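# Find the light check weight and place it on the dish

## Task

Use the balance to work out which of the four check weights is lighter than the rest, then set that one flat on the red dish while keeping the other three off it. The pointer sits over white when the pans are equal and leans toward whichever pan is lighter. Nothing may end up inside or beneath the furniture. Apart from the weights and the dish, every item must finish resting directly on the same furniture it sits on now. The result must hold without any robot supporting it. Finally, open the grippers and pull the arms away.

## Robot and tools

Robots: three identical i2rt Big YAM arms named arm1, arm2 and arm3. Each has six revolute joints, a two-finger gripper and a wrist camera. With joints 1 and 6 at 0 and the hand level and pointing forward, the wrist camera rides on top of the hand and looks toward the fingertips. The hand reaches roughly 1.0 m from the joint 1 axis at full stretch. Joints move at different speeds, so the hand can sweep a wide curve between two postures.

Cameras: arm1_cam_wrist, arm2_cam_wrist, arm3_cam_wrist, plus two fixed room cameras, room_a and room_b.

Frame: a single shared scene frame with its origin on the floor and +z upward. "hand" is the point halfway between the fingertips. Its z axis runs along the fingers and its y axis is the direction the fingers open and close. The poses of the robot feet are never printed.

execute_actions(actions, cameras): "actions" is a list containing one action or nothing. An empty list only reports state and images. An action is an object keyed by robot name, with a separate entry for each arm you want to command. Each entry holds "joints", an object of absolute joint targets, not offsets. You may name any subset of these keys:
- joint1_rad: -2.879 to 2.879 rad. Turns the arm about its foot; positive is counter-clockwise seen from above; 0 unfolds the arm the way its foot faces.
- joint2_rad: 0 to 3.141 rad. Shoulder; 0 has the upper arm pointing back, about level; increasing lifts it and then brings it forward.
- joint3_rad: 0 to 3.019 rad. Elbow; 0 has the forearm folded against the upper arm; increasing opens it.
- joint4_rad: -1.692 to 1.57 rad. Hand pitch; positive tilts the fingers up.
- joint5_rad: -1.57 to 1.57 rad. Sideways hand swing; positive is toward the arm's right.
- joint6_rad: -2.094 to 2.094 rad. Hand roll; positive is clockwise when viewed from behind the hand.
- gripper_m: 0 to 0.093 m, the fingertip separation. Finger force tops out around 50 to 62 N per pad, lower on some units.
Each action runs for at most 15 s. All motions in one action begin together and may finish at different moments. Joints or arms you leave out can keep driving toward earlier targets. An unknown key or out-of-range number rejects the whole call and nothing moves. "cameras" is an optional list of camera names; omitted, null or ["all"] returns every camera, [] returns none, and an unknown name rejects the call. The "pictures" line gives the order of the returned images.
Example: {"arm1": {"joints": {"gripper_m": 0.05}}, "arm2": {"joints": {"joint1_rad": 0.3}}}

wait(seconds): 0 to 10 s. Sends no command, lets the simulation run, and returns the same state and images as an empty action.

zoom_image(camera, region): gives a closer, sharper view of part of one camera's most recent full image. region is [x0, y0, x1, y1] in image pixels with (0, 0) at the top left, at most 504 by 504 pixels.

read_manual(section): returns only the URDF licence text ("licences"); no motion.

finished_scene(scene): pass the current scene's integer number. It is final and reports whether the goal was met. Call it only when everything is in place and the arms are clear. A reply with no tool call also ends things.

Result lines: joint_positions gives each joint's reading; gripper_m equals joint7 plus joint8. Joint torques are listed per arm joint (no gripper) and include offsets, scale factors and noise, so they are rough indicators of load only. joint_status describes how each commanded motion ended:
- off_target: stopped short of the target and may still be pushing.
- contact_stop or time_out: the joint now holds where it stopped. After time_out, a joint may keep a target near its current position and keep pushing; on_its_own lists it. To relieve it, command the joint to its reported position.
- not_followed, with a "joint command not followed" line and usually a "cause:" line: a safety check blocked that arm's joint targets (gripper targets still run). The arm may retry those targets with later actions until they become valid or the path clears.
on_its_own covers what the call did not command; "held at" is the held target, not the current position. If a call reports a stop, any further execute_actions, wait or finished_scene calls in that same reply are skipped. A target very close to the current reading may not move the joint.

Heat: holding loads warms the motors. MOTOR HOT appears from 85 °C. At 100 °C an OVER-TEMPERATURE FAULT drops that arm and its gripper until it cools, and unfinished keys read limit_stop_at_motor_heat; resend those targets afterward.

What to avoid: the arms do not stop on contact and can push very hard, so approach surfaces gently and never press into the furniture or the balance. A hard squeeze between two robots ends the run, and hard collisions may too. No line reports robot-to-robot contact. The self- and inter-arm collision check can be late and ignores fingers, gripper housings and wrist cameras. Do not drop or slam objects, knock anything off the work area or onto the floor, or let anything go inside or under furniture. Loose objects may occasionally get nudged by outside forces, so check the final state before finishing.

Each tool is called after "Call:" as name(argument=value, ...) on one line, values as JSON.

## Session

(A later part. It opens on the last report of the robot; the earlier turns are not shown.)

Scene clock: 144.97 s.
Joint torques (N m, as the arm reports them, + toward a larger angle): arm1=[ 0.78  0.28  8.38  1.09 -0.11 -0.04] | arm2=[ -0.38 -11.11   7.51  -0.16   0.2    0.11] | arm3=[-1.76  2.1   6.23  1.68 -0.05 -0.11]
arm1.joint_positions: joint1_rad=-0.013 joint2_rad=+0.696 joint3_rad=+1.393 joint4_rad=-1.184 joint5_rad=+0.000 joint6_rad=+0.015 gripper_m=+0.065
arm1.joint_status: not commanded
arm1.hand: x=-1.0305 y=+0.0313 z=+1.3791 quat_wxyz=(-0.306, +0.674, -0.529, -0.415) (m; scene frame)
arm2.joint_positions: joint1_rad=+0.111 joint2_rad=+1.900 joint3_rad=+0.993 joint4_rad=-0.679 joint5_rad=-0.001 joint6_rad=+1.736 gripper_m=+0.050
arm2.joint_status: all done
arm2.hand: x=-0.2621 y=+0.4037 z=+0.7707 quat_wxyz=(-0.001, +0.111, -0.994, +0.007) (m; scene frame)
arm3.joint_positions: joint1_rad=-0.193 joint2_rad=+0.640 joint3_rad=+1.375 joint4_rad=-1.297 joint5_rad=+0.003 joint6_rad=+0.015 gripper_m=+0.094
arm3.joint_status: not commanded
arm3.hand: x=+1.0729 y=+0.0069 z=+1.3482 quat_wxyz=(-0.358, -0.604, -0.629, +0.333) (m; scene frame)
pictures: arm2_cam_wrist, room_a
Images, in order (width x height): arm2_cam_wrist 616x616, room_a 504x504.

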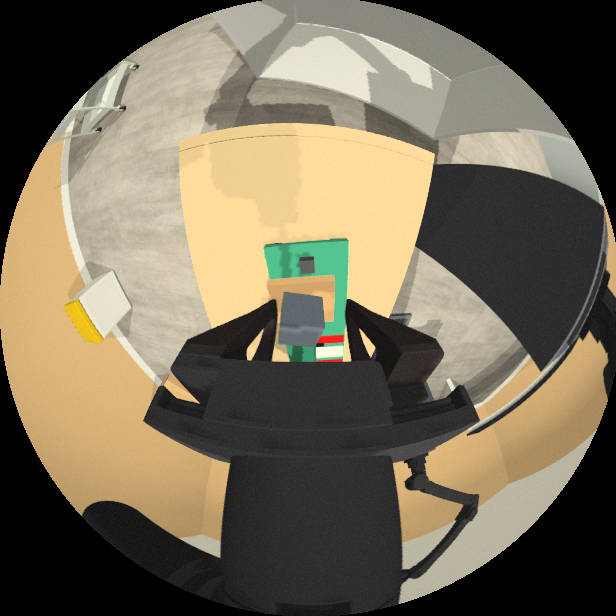

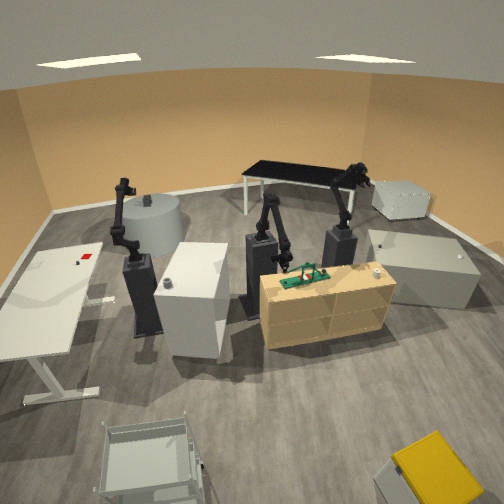

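Call:
zoom_image(camera="arm2_cam_wrist", region=[230, 240, 400, 380])

Region (230, 240, 400, 380) of arm2_cam_wrist's 616x616 image, scaled by 2.965, with more detail than that image has; it fills the top 415 rows of this view, and the rest is white.

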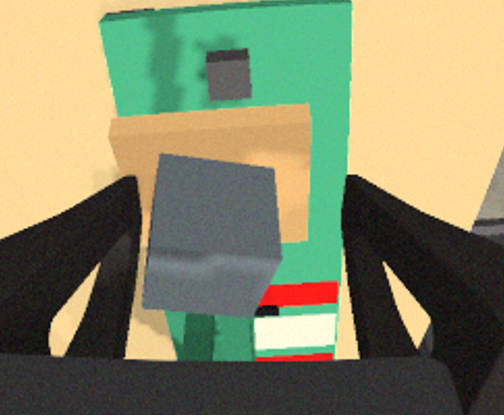

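Call:
execute_actions(actions=[{"arm2":{"joints":{"gripper_m":0.024}}}], cameras=["arm2_cam_wrist","room_a"])

Scene clock: 147.00 s.
Joint torques (N m, as the arm reports them, + toward a larger angle): arm1=[ 0.39  0.56  8.41  1.09 -0.1  -0.05] | arm2=[ -0.46 -11.58   7.35  -0.16   0.21   0.09] | arm3=[-1.82  2.02  6.26  1.59 -0.02 -0.11]
arm1.joint_positions: joint1_rad=-0.013 joint2_rad=+0.696 joint3_rad=+1.393 joint4_rad=-1.184 joint5_rad=+0.000 joint6_rad=+0.015 gripper_m=+0.065
arm1.joint_status: not commanded
arm1.hand: x=-1.0305 y=+0.0313 z=+1.3791 quat_wxyz=(-0.306, +0.674, -0.529, -0.415) (m; scene frame)
arm2.joint_positions: joint1_rad=+0.111 joint2_rad=+1.900 joint3_rad=+0.993 joint4_rad=-0.679 joint5_rad=+0.000 joint6_rad=+1.736 gripper_m=+0.029
arm2.joint_status: gripper_m off_target (ended at +0.029, target +0.024)
arm2.hand: x=-0.2620 y=+0.4037 z=+0.7707 quat_wxyz=(-0.002, +0.111, -0.994, +0.007) (m; scene frame)
arm3.joint_positions: joint1_rad=-0.193 joint2_rad=+0.640 joint3_rad=+1.375 joint4_rad=-1.297 joint5_rad=+0.003 joint6_rad=+0.015 gripper_m=+0.094
arm3.joint_status: not commanded
arm3.hand: x=+1.0729 y=+0.0069 z=+1.3482 quat_wxyz=(-0.358, -0.604, -0.629, +0.333) (m; scene frame)
pictures: arm2_cam_wrist, room_a
Images, in order (width x height): arm2_cam_wrist 616x616, room_a 504x504.

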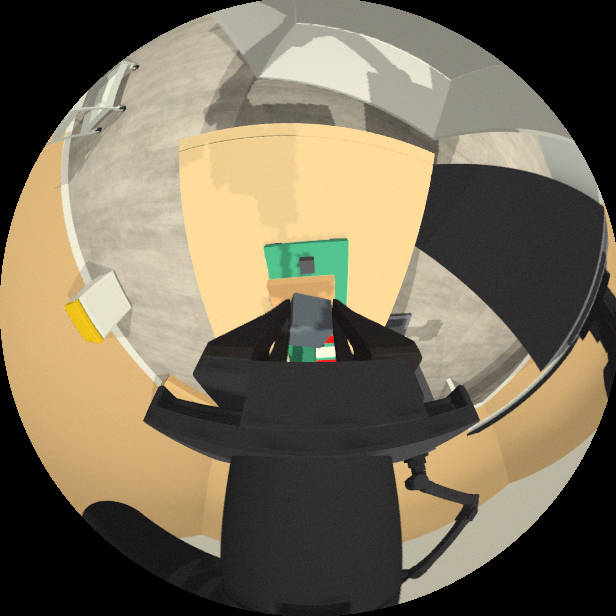

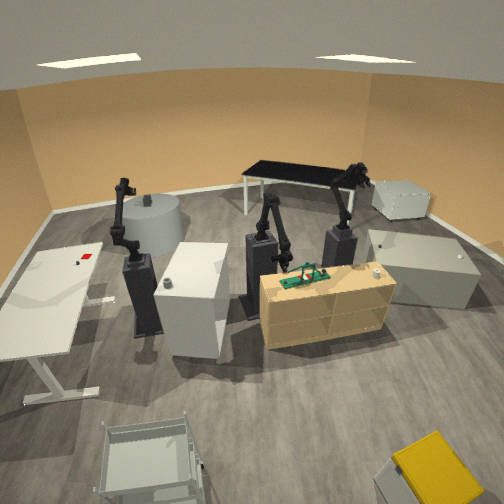

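Call:
execute_actions(actions=[{"arm2":{"joints":{"joint2_rad":1.75,"joint3_rad":1.2,"joint4_rad":-1.0}}}], cameras=["arm2_cam_wrist","room_a"])

Scene clock: 158.20 s.
Joint torques (N m, as the arm reports them, + toward a larger angle): arm1=[ 0.56  0.04  8.45  1.   -0.08 -0.07] | arm2=[ -0.46 -12.55   8.93  -0.16   0.2    0.11] | arm3=[-1.86  1.95  6.14  1.61 -0.05 -0.09]
arm1.joint_positions: joint1_rad=-0.013 joint2_rad=+0.696 joint3_rad=+1.393 joint4_rad=-1.184 joint5_rad=+0.000 joint6_rad=+0.015 gripper_m=+0.065
arm1.joint_status: not commanded
arm1.hand: x=-1.0305 y=+0.0313 z=+1.3791 quat_wxyz=(-0.306, +0.674, -0.529, -0.415) (m; scene frame)
arm2.joint_positions: joint1_rad=+0.111 joint2_rad=+1.757 joint3_rad=+1.175 joint4_rad=-0.994 joint5_rad=+0.000 joint6_rad=+1.736 gripper_m=+0.029
arm2.joint_status: all done
arm2.hand: x=-0.2757 y=+0.4374 z=+0.8848 quat_wxyz=(+0.000, +0.111, -0.994, +0.002) (m; scene frame)
arm3.joint_positions: joint1_rad=-0.193 joint2_rad=+0.640 joint3_rad=+1.375 joint4_rad=-1.297 joint5_rad=+0.003 joint6_rad=+0.015 gripper_m=+0.094
arm3.joint_status: not commanded
arm3.hand: x=+1.0729 y=+0.0069 z=+1.3482 quat_wxyz=(-0.358, -0.604, -0.629, +0.333) (m; scene frame)
pictures: arm2_cam_wrist, room_a
Images, in order (width x height): arm2_cam_wrist 616x616, room_a 504x504.

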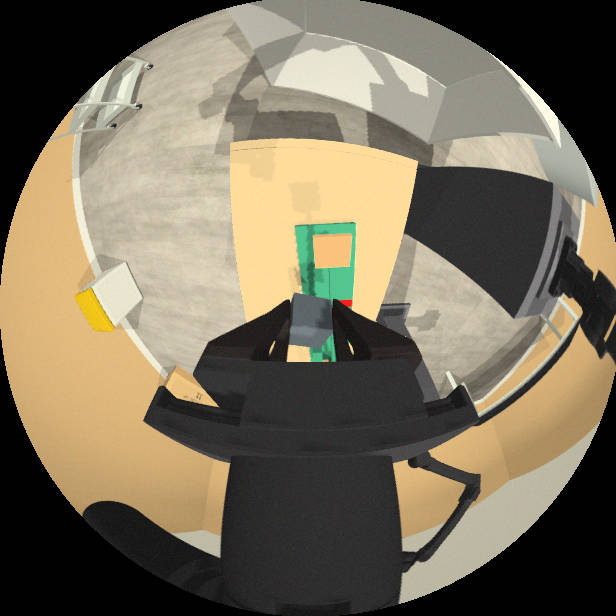

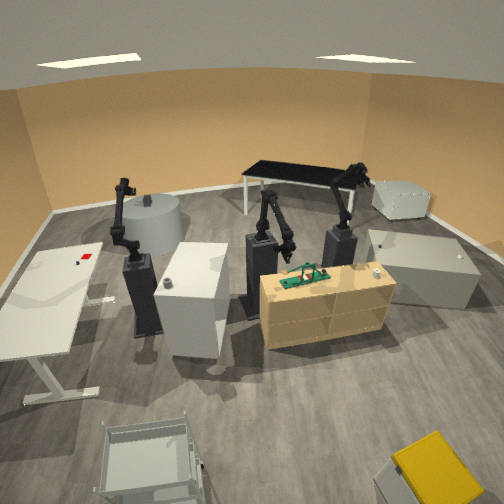

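Call:
execute_actions(actions=[{"arm2":{"joints":{"joint1_rad":-1.313,"joint2_rad":1.95,"joint3_rad":2.0,"joint4_rad":-1.43,"joint6_rad":0.0}},"arm3":{"joints":{"joint1_rad":-1.93,"joint6_rad":-0.634}}}], cameras=["arm2_cam_wrist","room_a"])

Scene clock: 161.33 s.
Joint torques (N m, as the arm reports them, + toward a larger angle): arm1=[ 0.69  0.4   8.41  1.13 -0.12 -0.04] | arm2=[  0.75 -17.36  12.42   0.31  -0.02  -0.13] | arm3=[-1.9   1.94  6.31  1.62  0.01 -0.08]
arm1.joint_positions: joint1_rad=-0.013 joint2_rad=+0.696 joint3_rad=+1.393 joint4_rad=-1.184 joint5_rad=+0.000 joint6_rad=+0.015 gripper_m=+0.065
arm1.joint_status: not commanded
arm1.hand: x=-1.0305 y=+0.0313 z=+1.3791 quat_wxyz=(-0.306, +0.674, -0.529, -0.415) (m; scene frame)
arm2.joint_positions: joint1_rad=-1.322 joint2_rad=+1.967 joint3_rad=+1.955 joint4_rad=-1.425 joint5_rad=+0.003 joint6_rad=+0.010 gripper_m=+0.029
arm2.joint_status: all done
arm2.hand: x=+0.4629 y=+0.3190 z=+1.0555 quat_wxyz=(-0.065, +0.254, -0.965, -0.017) (m; scene frame)
arm3.joint_positions: joint1_rad=-1.923 joint2_rad=+0.640 joint3_rad=+1.375 joint4_rad=-1.297 joint5_rad=+0.001 joint6_rad=-0.616 gripper_m=+0.094
arm3.joint_status: all done
arm3.hand: x=+0.8103 y=+0.2822 z=+1.3438 quat_wxyz=(+0.164, -0.848, -0.221, +0.452) (m; scene frame)
pictures: arm2_cam_wrist, room_a
Images, in order (width x height): arm2_cam_wrist 616x616, room_a 504x504.

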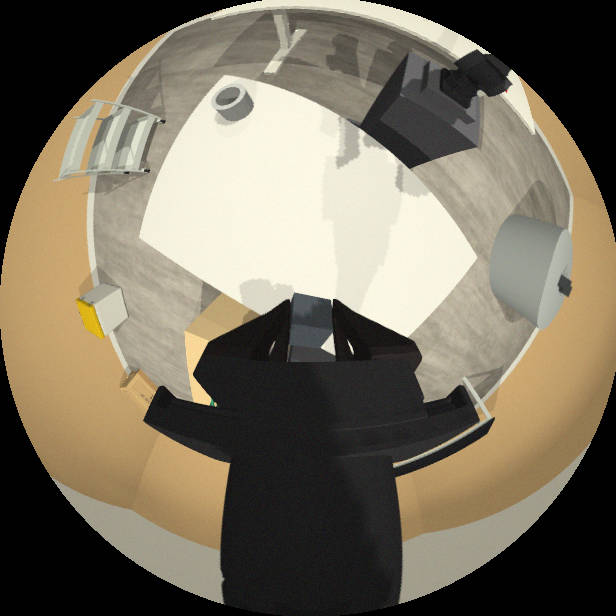

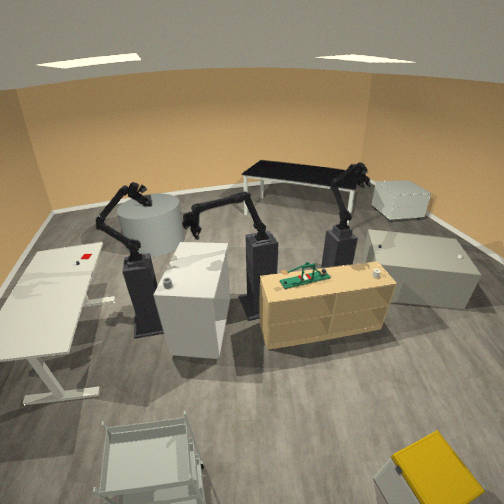

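Call:
execute_actions(actions=[{"arm2":{"joints":{"joint2_rad":2.32}}}], cameras=["arm2_cam_wrist","room_a"])

Scene clock: 164.17 s.
Joint torques (N m, as the arm reports them, + toward a larger angle): arm1=[ 0.43  0.2   8.37  1.1  -0.1  -0.04] | arm2=[  0.75 -20.5    9.84  -0.08   0.07  -0.12] | arm3=[-1.74  1.66  6.25  1.64  0.   -0.07]
arm1.joint_positions: joint1_rad=-0.013 joint2_rad=+0.696 joint3_rad=+1.393 joint4_rad=-1.184 joint5_rad=+0.000 joint6_rad=+0.015 gripper_m=+0.065
arm1.joint_status: not commanded
arm1.hand: x=-1.0305 y=+0.0313 z=+1.3791 quat_wxyz=(-0.306, +0.674, -0.529, -0.415) (m; scene frame)
arm2.joint_positions: joint1_rad=-1.321 joint2_rad=+2.346 joint3_rad=+1.971 joint4_rad=-1.432 joint5_rad=+0.001 joint6_rad=+0.010 gripper_m=+0.029
arm2.joint_status: all done
arm2.hand: x=+0.4519 y=+0.3134 z=+0.8249 quat_wxyz=(+0.114, +0.254, -0.960, +0.032) (m; scene frame)
arm3.joint_positions: joint1_rad=-1.923 joint2_rad=+0.640 joint3_rad=+1.375 joint4_rad=-1.297 joint5_rad=+0.001 joint6_rad=-0.616 gripper_m=+0.094
arm3.joint_status: not commanded
arm3.hand: x=+0.8103 y=+0.2822 z=+1.3438 quat_wxyz=(+0.164, -0.848, -0.221, +0.452) (m; scene frame)
pictures: arm2_cam_wrist, room_a
Images, in order (width x height): arm2_cam_wrist 616x616, room_a 504x504.

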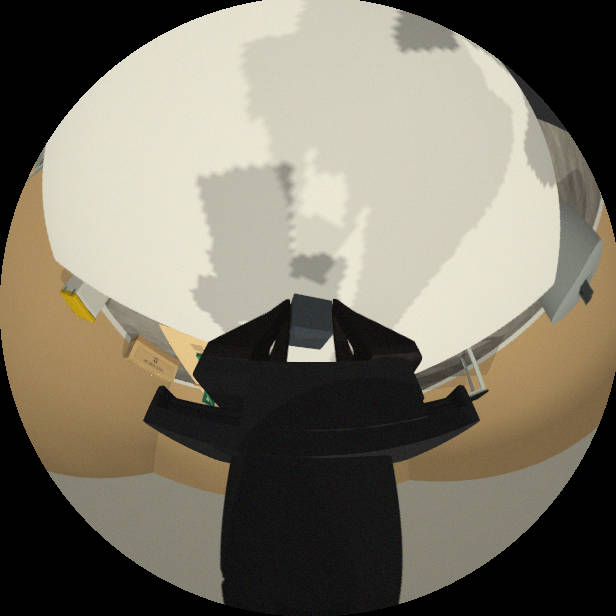

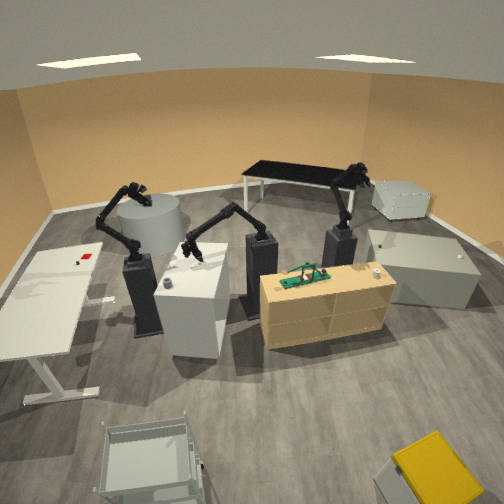

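Call:
execute_actions(actions=[{"arm2":{"joints":{"joint2_rad":2.355}}}], cameras=["arm2_cam_wrist","room_a"])

Scene clock: 165.47 s.
Joint torques (N m, as the arm reports them, + toward a larger angle): arm1=[ 0.56  0.13  8.35  1.12 -0.1  -0.04] | arm2=[  0.82 -19.13   9.85  -0.18   0.06  -0.12] | arm3=[-1.89  1.78  6.32  1.58  0.01 -0.08]
arm1.joint_positions: joint1_rad=-0.013 joint2_rad=+0.696 joint3_rad=+1.393 joint4_rad=-1.184 joint5_rad=+0.000 joint6_rad=+0.015 gripper_m=+0.065
arm1.joint_status: not commanded
arm1.hand: x=-1.0305 y=+0.0313 z=+1.3791 quat_wxyz=(-0.306, +0.674, -0.529, -0.415) (m; scene frame)
arm2.joint_positions: joint1_rad=-1.321 joint2_rad=+2.363 joint3_rad=+1.971 joint4_rad=-1.432 joint5_rad=+0.001 joint6_rad=+0.010 gripper_m=+0.029
arm2.joint_status: all done
arm2.hand: x=+0.4495 y=+0.3120 z=+0.8142 quat_wxyz=(+0.122, +0.253, -0.959, +0.034) (m; scene frame)
arm3.joint_positions: joint1_rad=-1.923 joint2_rad=+0.640 joint3_rad=+1.375 joint4_rad=-1.297 joint5_rad=+0.001 joint6_rad=-0.616 gripper_m=+0.094
arm3.joint_status: not commanded
arm3.hand: x=+0.8103 y=+0.2822 z=+1.3438 quat_wxyz=(+0.164, -0.848, -0.221, +0.452) (m; scene frame)
pictures: arm2_cam_wrist, room_a
Images, in order (width x height): arm2_cam_wrist 616x616, room_a 504x504.

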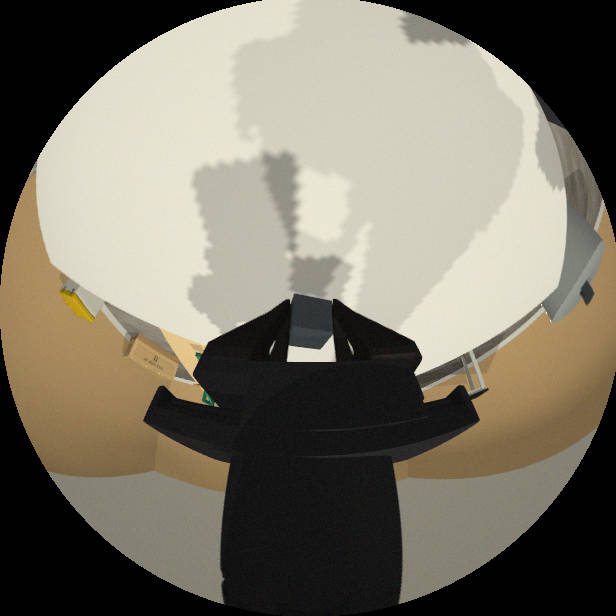

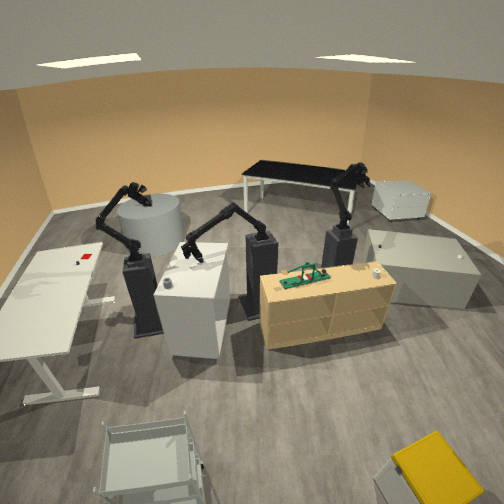

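Call:
execute_actions(actions=[{"arm2":{"joints":{"joint2_rad":2.375}}}], cameras=["arm2_cam_wrist","room_a"])

Scene clock: 166.60 s.
Joint torques (N m, as the arm reports them, + toward a larger angle): arm1=[ 0.49  0.05  8.39  1.12 -0.08 -0.04] | arm2=[  0.49 -19.16   9.71  -0.18   0.06  -0.11] | arm3=[-1.77  1.66  6.26  1.61  0.   -0.06]
arm1.joint_positions: joint1_rad=-0.013 joint2_rad=+0.696 joint3_rad=+1.393 joint4_rad=-1.184 joint5_rad=+0.000 joint6_rad=+0.015 gripper_m=+0.065
arm1.joint_status: not commanded
arm1.hand: x=-1.0305 y=+0.0313 z=+1.3791 quat_wxyz=(-0.306, +0.674, -0.529, -0.415) (m; scene frame)
arm2.joint_positions: joint1_rad=-1.321 joint2_rad=+2.384 joint3_rad=+1.971 joint4_rad=-1.432 joint5_rad=+0.001 joint6_rad=+0.010 gripper_m=+0.029
arm2.joint_status: all done
arm2.hand: x=+0.4463 y=+0.3102 z=+0.8015 quat_wxyz=(+0.132, +0.253, -0.958, +0.037) (m; scene frame)
arm3.joint_positions: joint1_rad=-1.923 joint2_rad=+0.640 joint3_rad=+1.375 joint4_rad=-1.297 joint5_rad=+0.001 joint6_rad=-0.616 gripper_m=+0.094
arm3.joint_status: not commanded
arm3.hand: x=+0.8103 y=+0.2822 z=+1.3438 quat_wxyz=(+0.164, -0.848, -0.221, +0.452) (m; scene frame)
pictures: arm2_cam_wrist, room_a
Images, in order (width x height): arm2_cam_wrist 616x616, room_a 504x504.

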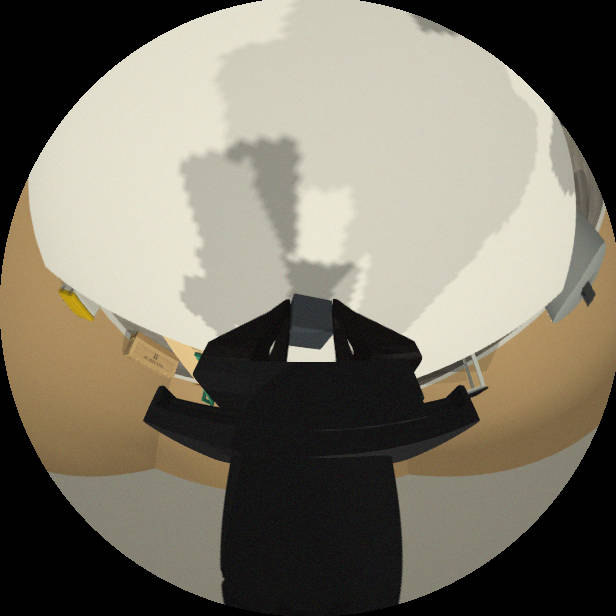

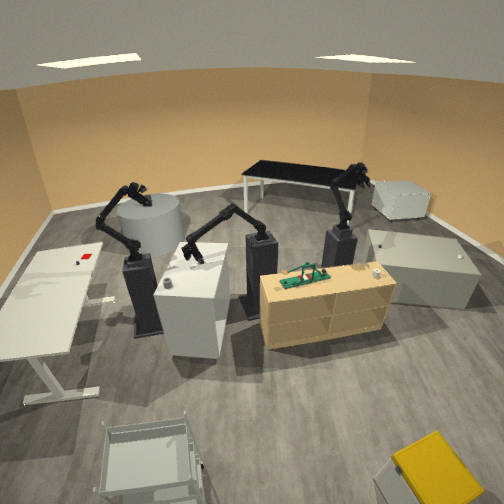

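Now release.

Call:
execute_actions(actions=[{"arm2":{"joints":{"gripper_m":0.07}}}], cameras=["arm2_cam_wrist"])

Scene clock: 167.43 s.
Joint torques (N m, as the arm reports them, + toward a larger angle): arm1=[ 0.55  0.33  8.4   1.07 -0.08 -0.05] | arm2=[  0.8  -19.74   9.62  -0.19   0.06  -0.1 ] | arm3=[-1.91  1.62  6.24  1.58 -0.01 -0.08]
arm1.joint_positions: joint1_rad=-0.013 joint2_rad=+0.696 joint3_rad=+1.393 joint4_rad=-1.184 joint5_rad=+0.000 joint6_rad=+0.015 gripper_m=+0.065
arm1.joint_status: not commanded
arm1.hand: x=-1.0305 y=+0.0313 z=+1.3791 quat_wxyz=(-0.306, +0.674, -0.529, -0.415) (m; scene frame)
arm2.joint_positions: joint1_rad=-1.321 joint2_rad=+2.384 joint3_rad=+1.971 joint4_rad=-1.432 joint5_rad=+0.001 joint6_rad=+0.010 gripper_m=+0.070
arm2.joint_status: all done
arm2.hand: x=+0.4463 y=+0.3102 z=+0.8015 quat_wxyz=(+0.132, +0.253, -0.958, +0.037) (m; scene frame)
arm3.joint_positions: joint1_rad=-1.923 joint2_rad=+0.640 joint3_rad=+1.375 joint4_rad=-1.297 joint5_rad=+0.001 joint6_rad=-0.616 gripper_m=+0.094
arm3.joint_status: not commanded
arm3.hand: x=+0.8103 y=+0.2822 z=+1.3438 quat_wxyz=(+0.164, -0.848, -0.221, +0.452) (m; scene frame)
pictures: arm2_cam_wrist
Images, in order (width x height): arm2_cam_wrist 616x616.

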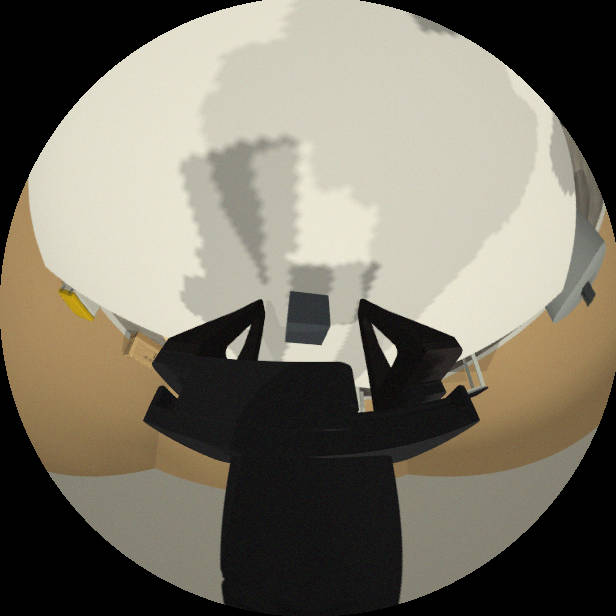

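Call:
execute_actions(actions=[{"arm2":{"joints":{"joint2_rad":1.0}},"arm3":{"joints":{"joint1_rad":-1.9,"joint3_rad":1.735,"joint4_rad":-1.24,"joint6_rad":-0.6}}}], cameras=["room_a"])

Scene clock: 176.27 s.
Joint torques (N m, as the arm reports them, + toward a larger angle): arm1=[ 0.54 -0.07  8.44  1.11 -0.11 -0.06] | arm2=[ 0.74 -0.48  5.93  1.63  0.06 -0.11] | arm3=[-0.63  5.19  6.52  2.38  0.03  0.24]
arm1.joint_positions: joint1_rad=-0.013 joint2_rad=+0.696 joint3_rad=+1.393 joint4_rad=-1.184 joint5_rad=+0.000 joint6_rad=+0.015 gripper_m=+0.065
arm1.joint_status: not commanded
arm1.hand: x=-1.0305 y=+0.0313 z=+1.3791 quat_wxyz=(-0.306, +0.674, -0.529, -0.415) (m; scene frame)
arm2.joint_positions: joint1_rad=-1.321 joint2_rad=+1.006 joint3_rad=+2.000 joint4_rad=-1.427 joint5_rad=+0.001 joint6_rad=+0.010 gripper_m=+0.070
arm2.joint_status: all done
arm2.hand: x=+0.1712 y=+0.1498 z=+1.5537 quat_wxyz=(-0.519, +0.215, -0.815, -0.142) (m; scene frame)
arm3.joint_positions: joint1_rad=-1.910 joint2_rad=+0.635 joint3_rad=+1.717 joint4_rad=-1.251 joint5_rad=+0.001 joint6_rad=-0.616 gripper_m=+0.094
arm3.joint_status: all done
arm3.hand: x=+0.8806 y=+0.2749 z=+1.5138 quat_wxyz=(+0.217, -0.740, -0.196, +0.606) (m; scene frame)
pictures: room_a
Images, in order (width x height): room_a 504x504.

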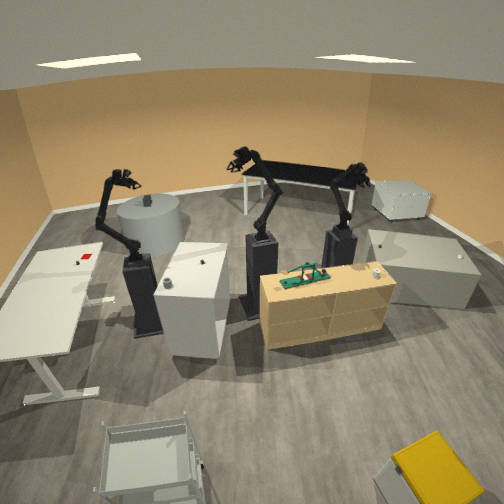

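Call:
execute_actions(actions=[{"arm2":{"joints":{"joint1_rad":0.0,"joint2_rad":0.7,"joint3_rad":1.4,"joint4_rad":-1.2}},"arm3":{"joints":{"joint2_rad":2.05,"joint4_rad":-1.215}}}], cameras=["arm3_cam_wrist","room_a"])

Scene clock: 178.73 s.
Joint torques (N m, as the arm reports them, + toward a larger angle): arm1=[ 0.48 -0.08  8.44  1.   -0.09 -0.03] | arm2=[ 0.95  1.67  8.57  2.55  0.08 -0.08] | arm3=[ -0.43 -18.74   8.1    0.34  -0.04   0.2 ]
arm1.joint_positions: joint1_rad=-0.013 joint2_rad=+0.696 joint3_rad=+1.393 joint4_rad=-1.184 joint5_rad=+0.000 joint6_rad=+0.015 gripper_m=+0.065
arm1.joint_status: not commanded
arm1.hand: x=-1.0305 y=+0.0313 z=+1.3791 quat_wxyz=(-0.306, +0.674, -0.529, -0.415) (m; scene frame)
arm2.joint_positions: joint1_rad=-0.008 joint2_rad=+0.698 joint3_rad=+1.391 joint4_rad=-1.216 joint5_rad=+0.000 joint6_rad=+0.009 gripper_m=+0.070
arm2.joint_status: all done
arm2.hand: x=-0.1699 y=+0.2679 z=+1.3977 quat_wxyz=(-0.302, +0.686, -0.528, -0.400) (m; scene frame)
arm3.joint_positions: joint1_rad=-1.910 joint2_rad=+2.030 joint3_rad=+1.730 joint4_rad=-1.217 joint5_rad=+0.001 joint6_rad=-0.616 gripper_m=+0.094
arm3.joint_status: all done
arm3.hand: x=+0.4347 y=+0.3061 z=+0.8870 quat_wxyz=(+0.003, -0.965, -0.261, +0.025) (m; scene frame)
pictures: arm3_cam_wrist, room_a
Images, in order (width x height): arm3_cam_wrist 616x616, room_a 504x504.

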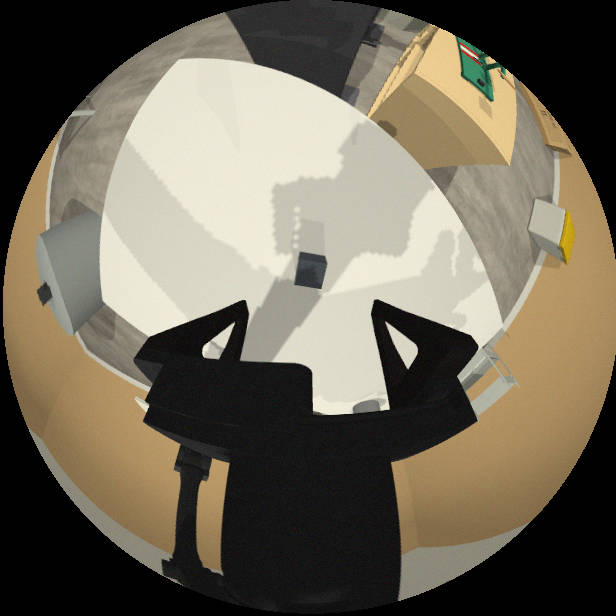

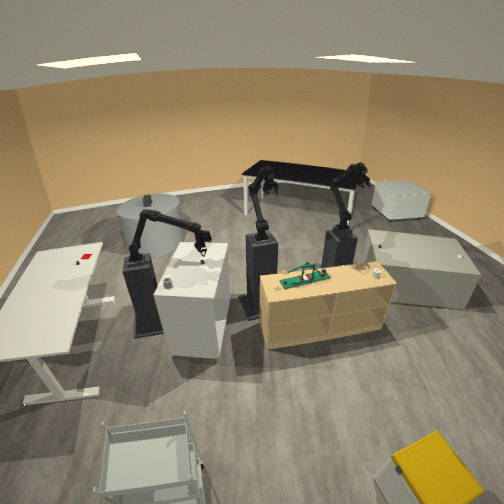

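Call:
zoom_image(camera="arm3_cam_wrist", region=[230, 220, 390, 340])

Region (230, 220, 390, 340) of arm3_cam_wrist's 616x616 image, scaled by 3.150, with more detail than that image has; it fills the top 378 rows of this view, and the rest is white.

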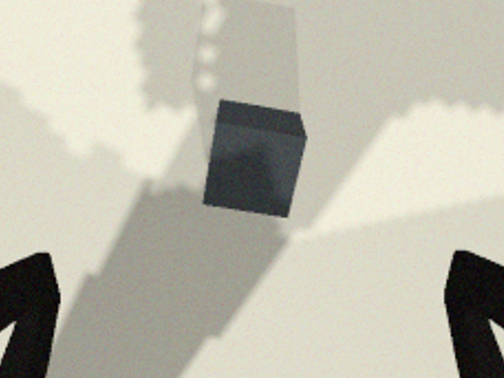

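Call:
execute_actions(actions=[{"arm3":{"joints":{"joint2_rad":2.155,"joint3_rad":1.69,"joint4_rad":-1.1,"joint6_rad":-0.46}}}], cameras=["arm3_cam_wrist","room_a"])

Scene clock: 184.13 s.
Joint torques (N m, as the arm reports them, + toward a larger angle): arm1=[ 0.73  0.14  8.3   1.06 -0.1  -0.06] | arm2=[ 0.79  1.75  8.39  2.56  0.09 -0.1 ] | arm3=[ -0.27 -19.12   7.03   0.59  -0.02   0.23]
arm1.joint_positions: joint1_rad=-0.013 joint2_rad=+0.696 joint3_rad=+1.393 joint4_rad=-1.184 joint5_rad=+0.000 joint6_rad=+0.015 gripper_m=+0.065
arm1.joint_status: not commanded
arm1.hand: x=-1.0305 y=+0.0313 z=+1.3791 quat_wxyz=(-0.306, +0.674, -0.529, -0.415) (m; scene frame)
arm2.joint_positions: joint1_rad=-0.008 joint2_rad=+0.698 joint3_rad=+1.391 joint4_rad=-1.216 joint5_rad=+0.000 joint6_rad=+0.009 gripper_m=+0.070
arm2.joint_status: not commanded
arm2.hand: x=-0.1699 y=+0.2679 z=+1.3977 quat_wxyz=(-0.302, +0.686, -0.528, -0.400) (m; scene frame)
arm3.joint_positions: joint1_rad=-1.910 joint2_rad=+2.142 joint3_rad=+1.695 joint4_rad=-1.112 joint5_rad=+0.001 joint6_rad=-0.478 gripper_m=+0.094
arm3.joint_status: all done
arm3.hand: x=+0.4325 y=+0.3054 z=+0.8073 quat_wxyz=(-0.004, -0.981, -0.194, +0.005) (m; scene frame)
pictures: arm3_cam_wrist, room_a
Images, in order (width x height): arm3_cam_wrist 616x616, room_a 504x504.

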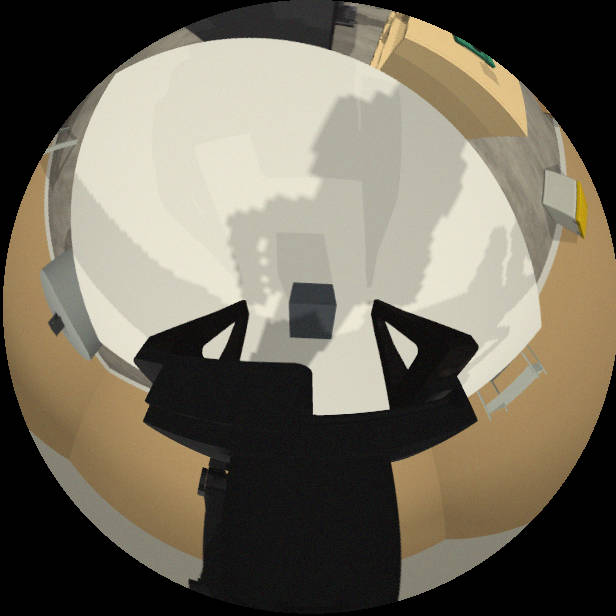

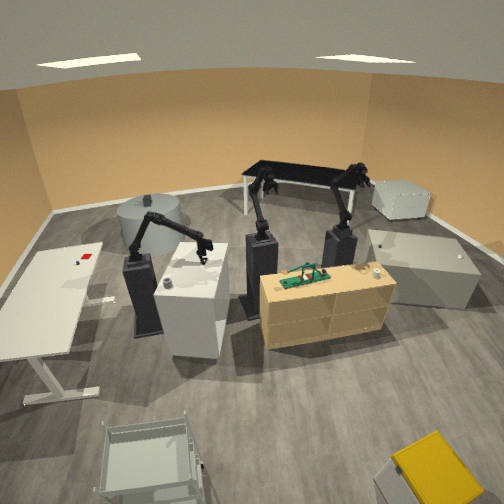

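Call:
execute_actions(actions=[{"arm3":{"joints":{"joint2_rad":2.172,"gripper_m":0.05}}}], cameras=["arm3_cam_wrist"])

Scene clock: 185.33 s.
Joint torques (N m, as the arm reports them, + toward a larger angle): arm1=[ 0.41  0.06  8.37  0.99 -0.1  -0.06] | arm2=[ 0.74  1.98  8.39  2.49  0.07 -0.1 ] | arm3=[ -0.36 -17.93   6.95   0.61  -0.02   0.21]
arm1.joint_positions: joint1_rad=-0.013 joint2_rad=+0.696 joint3_rad=+1.393 joint4_rad=-1.184 joint5_rad=+0.000 joint6_rad=+0.015 gripper_m=+0.065
arm1.joint_status: not commanded
arm1.hand: x=-1.0305 y=+0.0313 z=+1.3791 quat_wxyz=(-0.306, +0.674, -0.529, -0.415) (m; scene frame)
arm2.joint_positions: joint1_rad=-0.008 joint2_rad=+0.698 joint3_rad=+1.391 joint4_rad=-1.216 joint5_rad=+0.000 joint6_rad=+0.009 gripper_m=+0.070
arm2.joint_status: not commanded
arm2.hand: x=-0.1699 y=+0.2679 z=+1.3977 quat_wxyz=(-0.302, +0.686, -0.528, -0.400) (m; scene frame)
arm3.joint_positions: joint1_rad=-1.910 joint2_rad=+2.142 joint3_rad=+1.695 joint4_rad=-1.112 joint5_rad=+0.001 joint6_rad=-0.478 gripper_m=+0.050
arm3.joint_status: all done
arm3.hand: x=+0.4325 y=+0.3054 z=+0.8073 quat_wxyz=(-0.004, -0.981, -0.194, +0.005) (m; scene frame)
pictures: arm3_cam_wrist
Images, in order (width x height): arm3_cam_wrist 616x616.

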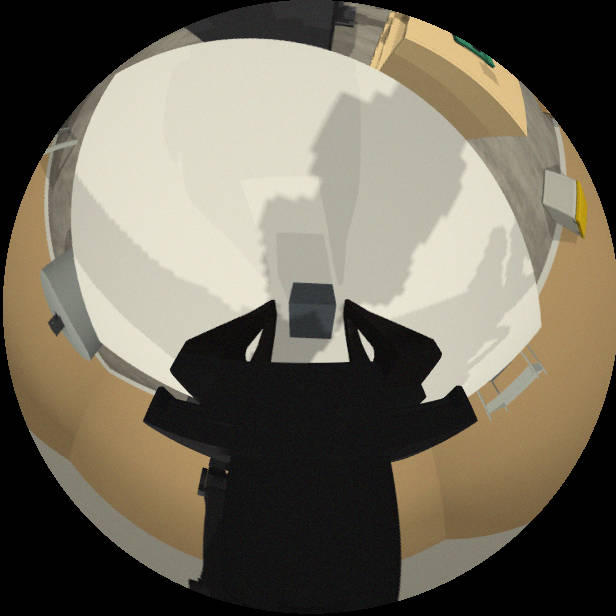

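Call:
execute_actions(actions=[{"arm3":{"joints":{"joint2_rad":2.183}}}], cameras=["arm3_cam_wrist"])

Scene clock: 187.73 s.
Joint torques (N m, as the arm reports them, + toward a larger angle): arm1=[ 0.44  0.49  8.39  1.06 -0.08 -0.06] | arm2=[ 0.56  1.69  8.46  2.55  0.09 -0.09] | arm3=[ -0.34 -16.86   6.98   0.6   -0.01   0.21]
arm1.joint_positions: joint1_rad=-0.013 joint2_rad=+0.696 joint3_rad=+1.393 joint4_rad=-1.184 joint5_rad=+0.000 joint6_rad=+0.015 gripper_m=+0.065
arm1.joint_status: not commanded
arm1.hand: x=-1.0305 y=+0.0313 z=+1.3791 quat_wxyz=(-0.306, +0.674, -0.529, -0.415) (m; scene frame)
arm2.joint_positions: joint1_rad=-0.008 joint2_rad=+0.698 joint3_rad=+1.391 joint4_rad=-1.216 joint5_rad=+0.000 joint6_rad=+0.009 gripper_m=+0.070
arm2.joint_status: not commanded
arm2.hand: x=-0.1699 y=+0.2679 z=+1.3977 quat_wxyz=(-0.302, +0.686, -0.528, -0.400) (m; scene frame)
arm3.joint_positions: joint1_rad=-1.910 joint2_rad=+2.142 joint3_rad=+1.695 joint4_rad=-1.112 joint5_rad=+0.001 joint6_rad=-0.478 gripper_m=+0.050
arm3.joint_status: all done
arm3.hand: x=+0.4325 y=+0.3054 z=+0.8073 quat_wxyz=(-0.004, -0.981, -0.194, +0.005) (m; scene frame)
pictures: arm3_cam_wrist
Images, in order (width x height): arm3_cam_wrist 616x616.

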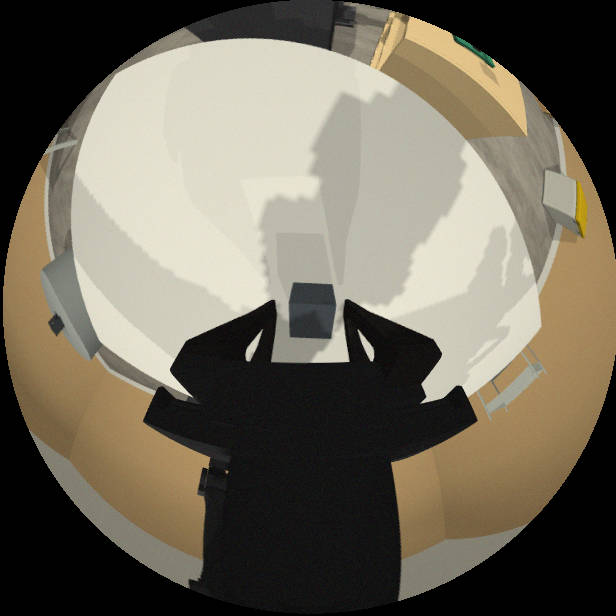

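Call:
zoom_image(camera="arm3_cam_wrist", region=[260, 270, 360, 350])

Region (260, 270, 360, 350) of arm3_cam_wrist's 616x616 image, scaled by 5.040, with more detail than that image has; it fills the top 403 rows of this view, and the rest is white.

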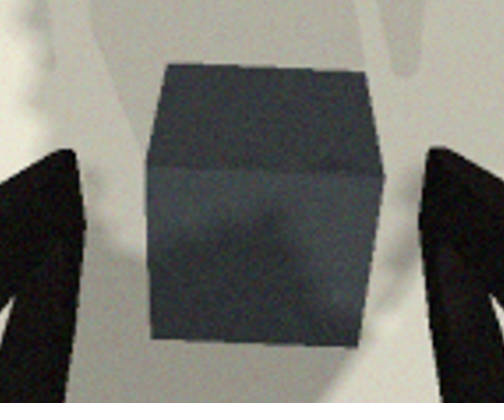

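Call:
execute_actions(actions=[{"arm3":{"joints":{"joint2_rad":2.16,"gripper_m":0.024}}}], cameras=["arm3_cam_wrist"])

Scene clock: 190.23 s.
Joint torques (N m, as the arm reports them, + toward a larger angle): arm1=[ 0.73  0.29  8.47  1.1  -0.09 -0.06] | arm2=[ 0.73  1.82  8.52  2.52  0.09 -0.11] | arm3=[ -0.13 -18.58   7.05   0.57   0.     0.22]
arm1.joint_positions: joint1_rad=-0.013 joint2_rad=+0.696 joint3_rad=+1.393 joint4_rad=-1.184 joint5_rad=+0.000 joint6_rad=+0.015 gripper_m=+0.065
arm1.joint_status: not commanded
arm1.hand: x=-1.0305 y=+0.0313 z=+1.3791 quat_wxyz=(-0.306, +0.674, -0.529, -0.415) (m; scene frame)
arm2.joint_positions: joint1_rad=-0.008 joint2_rad=+0.698 joint3_rad=+1.391 joint4_rad=-1.216 joint5_rad=+0.000 joint6_rad=+0.009 gripper_m=+0.070
arm2.joint_status: not commanded
arm2.hand: x=-0.1699 y=+0.2679 z=+1.3977 quat_wxyz=(-0.302, +0.686, -0.528, -0.400) (m; scene frame)
arm3.joint_positions: joint1_rad=-1.910 joint2_rad=+2.142 joint3_rad=+1.695 joint4_rad=-1.111 joint5_rad=+0.001 joint6_rad=-0.477 gripper_m=+0.029
arm3.joint_status: gripper_m off_target (ended at +0.029, target +0.024); the others done
arm3.hand: x=+0.4324 y=+0.3054 z=+0.8073 quat_wxyz=(-0.004, -0.981, -0.194, +0.005) (m; scene frame)
pictures: arm3_cam_wrist
Images, in order (width x height): arm3_cam_wrist 616x616.

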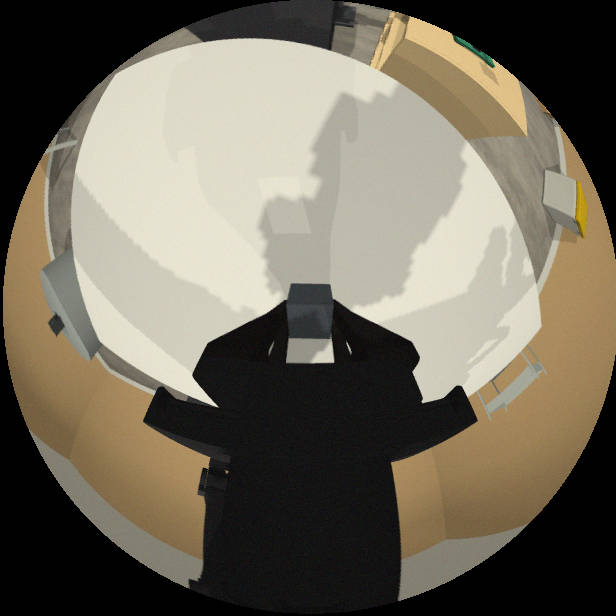

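Call:
execute_actions(actions=[{"arm3":{"joints":{"joint2_rad":1.95}}}], cameras=["arm3_cam_wrist"])

Scene clock: 198.37 s.
Joint torques (N m, as the arm reports them, + toward a larger angle): arm1=[ 0.68  0.59  8.47  1.1  -0.1  -0.06] | arm2=[ 0.77  1.76  8.48  2.47  0.09 -0.1 ] | arm3=[ -0.4  -16.99   8.21   0.97  -0.01   0.22]
arm1.joint_positions: joint1_rad=-0.013 joint2_rad=+0.696 joint3_rad=+1.393 joint4_rad=-1.184 joint5_rad=+0.000 joint6_rad=+0.015 gripper_m=+0.065
arm1.joint_status: not commanded
arm1.hand: x=-1.0305 y=+0.0313 z=+1.3791 quat_wxyz=(-0.306, +0.674, -0.529, -0.415) (m; scene frame)
arm2.joint_positions: joint1_rad=-0.008 joint2_rad=+0.698 joint3_rad=+1.391 joint4_rad=-1.216 joint5_rad=+0.000 joint6_rad=+0.009 gripper_m=+0.070
arm2.joint_status: not commanded
arm2.hand: x=-0.1699 y=+0.2679 z=+1.3977 quat_wxyz=(-0.302, +0.686, -0.528, -0.400) (m; scene frame)
arm3.joint_positions: joint1_rad=-1.910 joint2_rad=+1.927 joint3_rad=+1.688 joint4_rad=-1.111 joint5_rad=+0.001 joint6_rad=-0.477 gripper_m=+0.029
arm3.joint_status: all done
arm3.hand: x=+0.4206 y=+0.3080 z=+0.9370 quat_wxyz=(+0.025, -0.975, -0.192, +0.105) (m; scene frame)
pictures: arm3_cam_wrist
Images, in order (width x height): arm3_cam_wrist 616x616.

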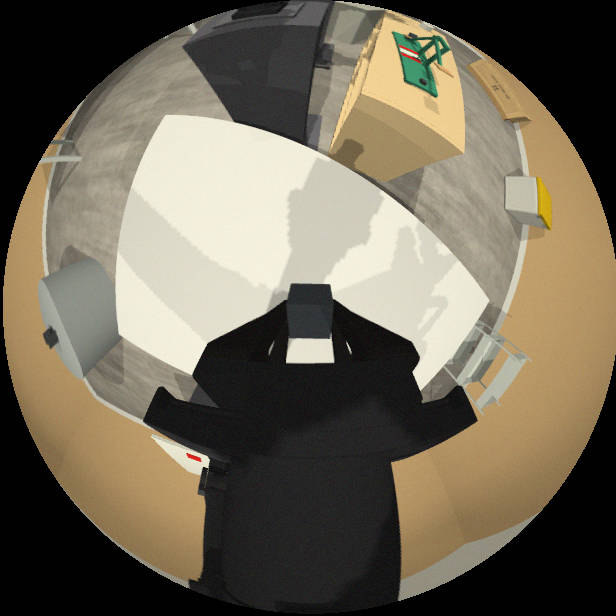

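Call:
execute_actions(actions=[{"arm3":{"joints":{"joint1_rad":1.02,"joint3_rad":1.87,"joint4_rad":-1.16,"joint6_rad":0.0}}}], cameras=["arm3_cam_wrist","room_a"])

Scene clock: 201.80 s.
Joint torques (N m, as the arm reports them, + toward a larger angle): arm1=[ 0.64  0.32  8.45  1.1  -0.09 -0.03] | arm2=[ 0.78  1.78  8.44  2.52  0.08 -0.09] | arm3=[ -1.88 -17.96  11.28   0.46   0.15   0.22]
arm1.joint_positions: joint1_rad=-0.013 joint2_rad=+0.696 joint3_rad=+1.393 joint4_rad=-1.184 joint5_rad=+0.000 joint6_rad=+0.015 gripper_m=+0.065
arm1.joint_status: not commanded
arm1.hand: x=-1.0305 y=+0.0313 z=+1.3791 quat_wxyz=(-0.306, +0.674, -0.529, -0.415) (m; scene frame)
arm2.joint_positions: joint1_rad=-0.008 joint2_rad=+0.698 joint3_rad=+1.391 joint4_rad=-1.216 joint5_rad=+0.000 joint6_rad=+0.009 gripper_m=+0.070
arm2.joint_status: not commanded
arm2.hand: x=-0.1699 y=+0.2679 z=+1.3977 quat_wxyz=(-0.302, +0.686, -0.528, -0.400) (m; scene frame)
arm3.joint_positions: joint1_rad=+1.027 joint2_rad=+1.938 joint3_rad=+1.830 joint4_rad=-1.152 joint5_rad=-0.002 joint6_rad=-0.018 gripper_m=+0.029
arm3.joint_status: all done
arm3.hand: x=+1.7077 y=+0.0577 z=+0.9978 quat_wxyz=(-0.156, -0.134, -0.978, +0.029) (m; scene frame)
pictures: arm3_cam_wrist, room_a
Images, in order (width x height): arm3_cam_wrist 616x616, room_a 504x504.

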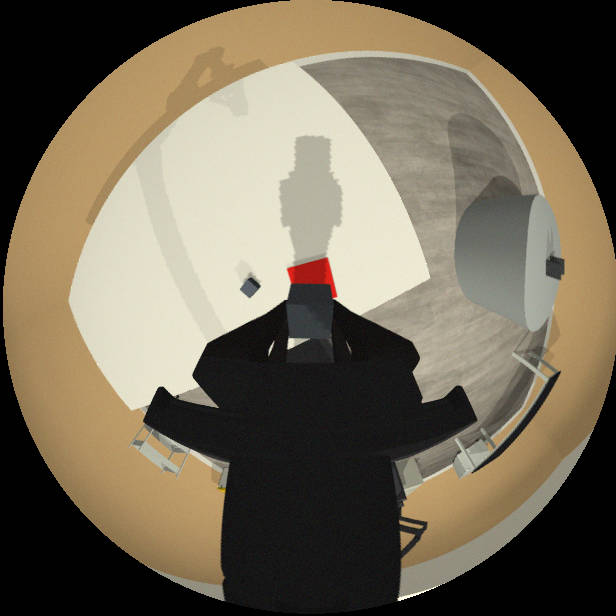

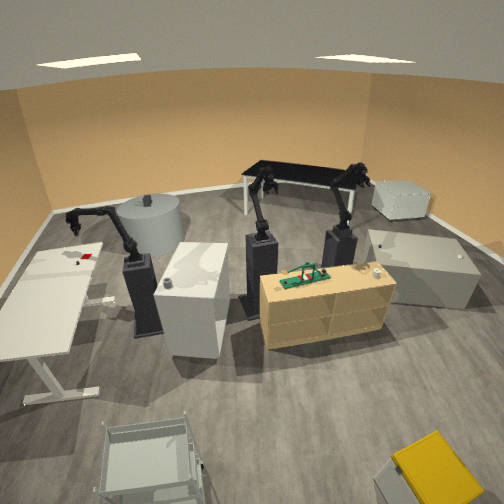

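Call:
execute_actions(actions=[{"arm3":{"joints":{"joint2_rad":2.22,"joint6_rad":-0.28}}}], cameras=["arm3_cam_wrist","room_a"])

Scene clock: 206.07 s.
Joint torques (N m, as the arm reports them, + toward a larger angle): arm1=[ 0.59  0.06  8.4   1.01 -0.09 -0.05] | arm2=[ 0.66  1.57  8.46  2.48  0.09 -0.1 ] | arm3=[ -2.03 -23.39   9.66  -0.06   0.12  -0.11]
arm1.joint_positions: joint1_rad=-0.013 joint2_rad=+0.696 joint3_rad=+1.393 joint4_rad=-1.184 joint5_rad=+0.000 joint6_rad=+0.015 gripper_m=+0.065
arm1.joint_status: not commanded
arm1.hand: x=-1.0305 y=+0.0313 z=+1.3791 quat_wxyz=(-0.306, +0.674, -0.529, -0.415) (m; scene frame)
arm2.joint_positions: joint1_rad=-0.008 joint2_rad=+0.698 joint3_rad=+1.391 joint4_rad=-1.216 joint5_rad=+0.000 joint6_rad=+0.009 gripper_m=+0.070
arm2.joint_status: not commanded
arm2.hand: x=-0.1699 y=+0.2679 z=+1.3977 quat_wxyz=(-0.302, +0.686, -0.528, -0.400) (m; scene frame)
arm3.joint_positions: joint1_rad=+1.027 joint2_rad=+2.243 joint3_rad=+1.838 joint4_rad=-1.153 joint5_rad=-0.002 joint6_rad=-0.262 gripper_m=+0.029
arm3.joint_status: all done
arm3.hand: x=+1.6981 y=+0.0584 z=+0.8020 quat_wxyz=(-0.009, -0.015, -1.000, +0.007) (m; scene frame)
pictures: arm3_cam_wrist, room_a
Images, in order (width x height): arm3_cam_wrist 616x616, room_a 504x504.

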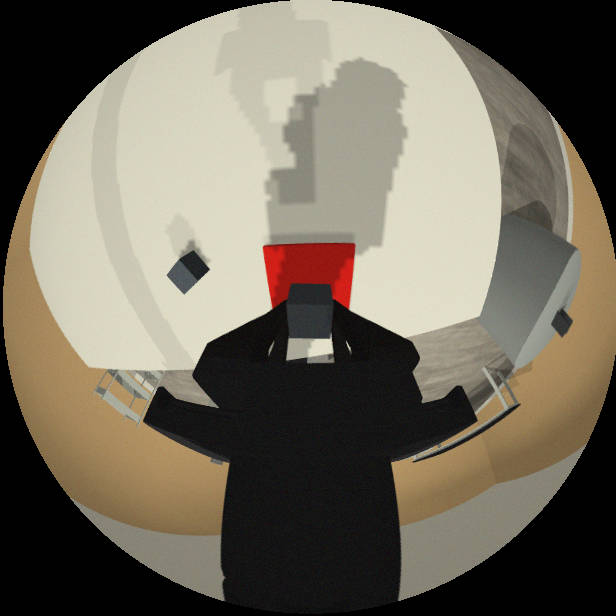

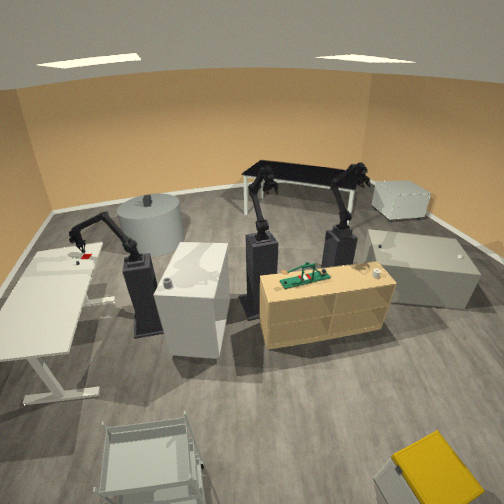

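Call:
zoom_image(camera="arm3_cam_wrist", region=[240, 225, 380, 345])

Call:
zoom_image(camera="room_a", region=[60, 225, 120, 275])

Region (240, 225, 380, 345) of arm3_cam_wrist's 616x616 image, scaled by 3.600, with more detail than that image has; it fills the top 432 rows of this view, and the rest is white.

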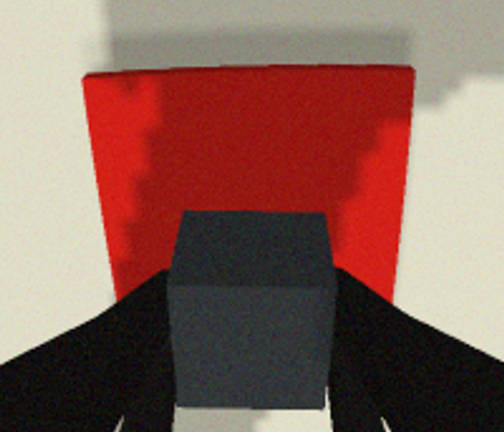

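Region (60, 225, 120, 275) of room_a's 504x504 image, scaled by 8.400, with more detail than that image has.

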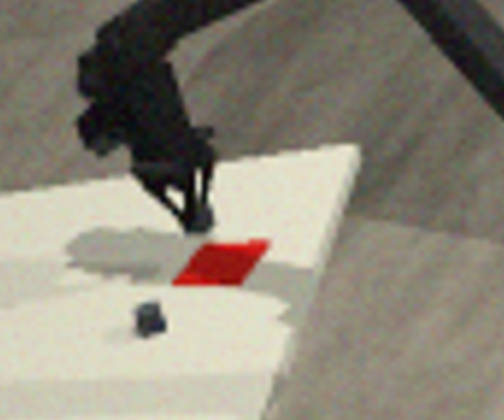

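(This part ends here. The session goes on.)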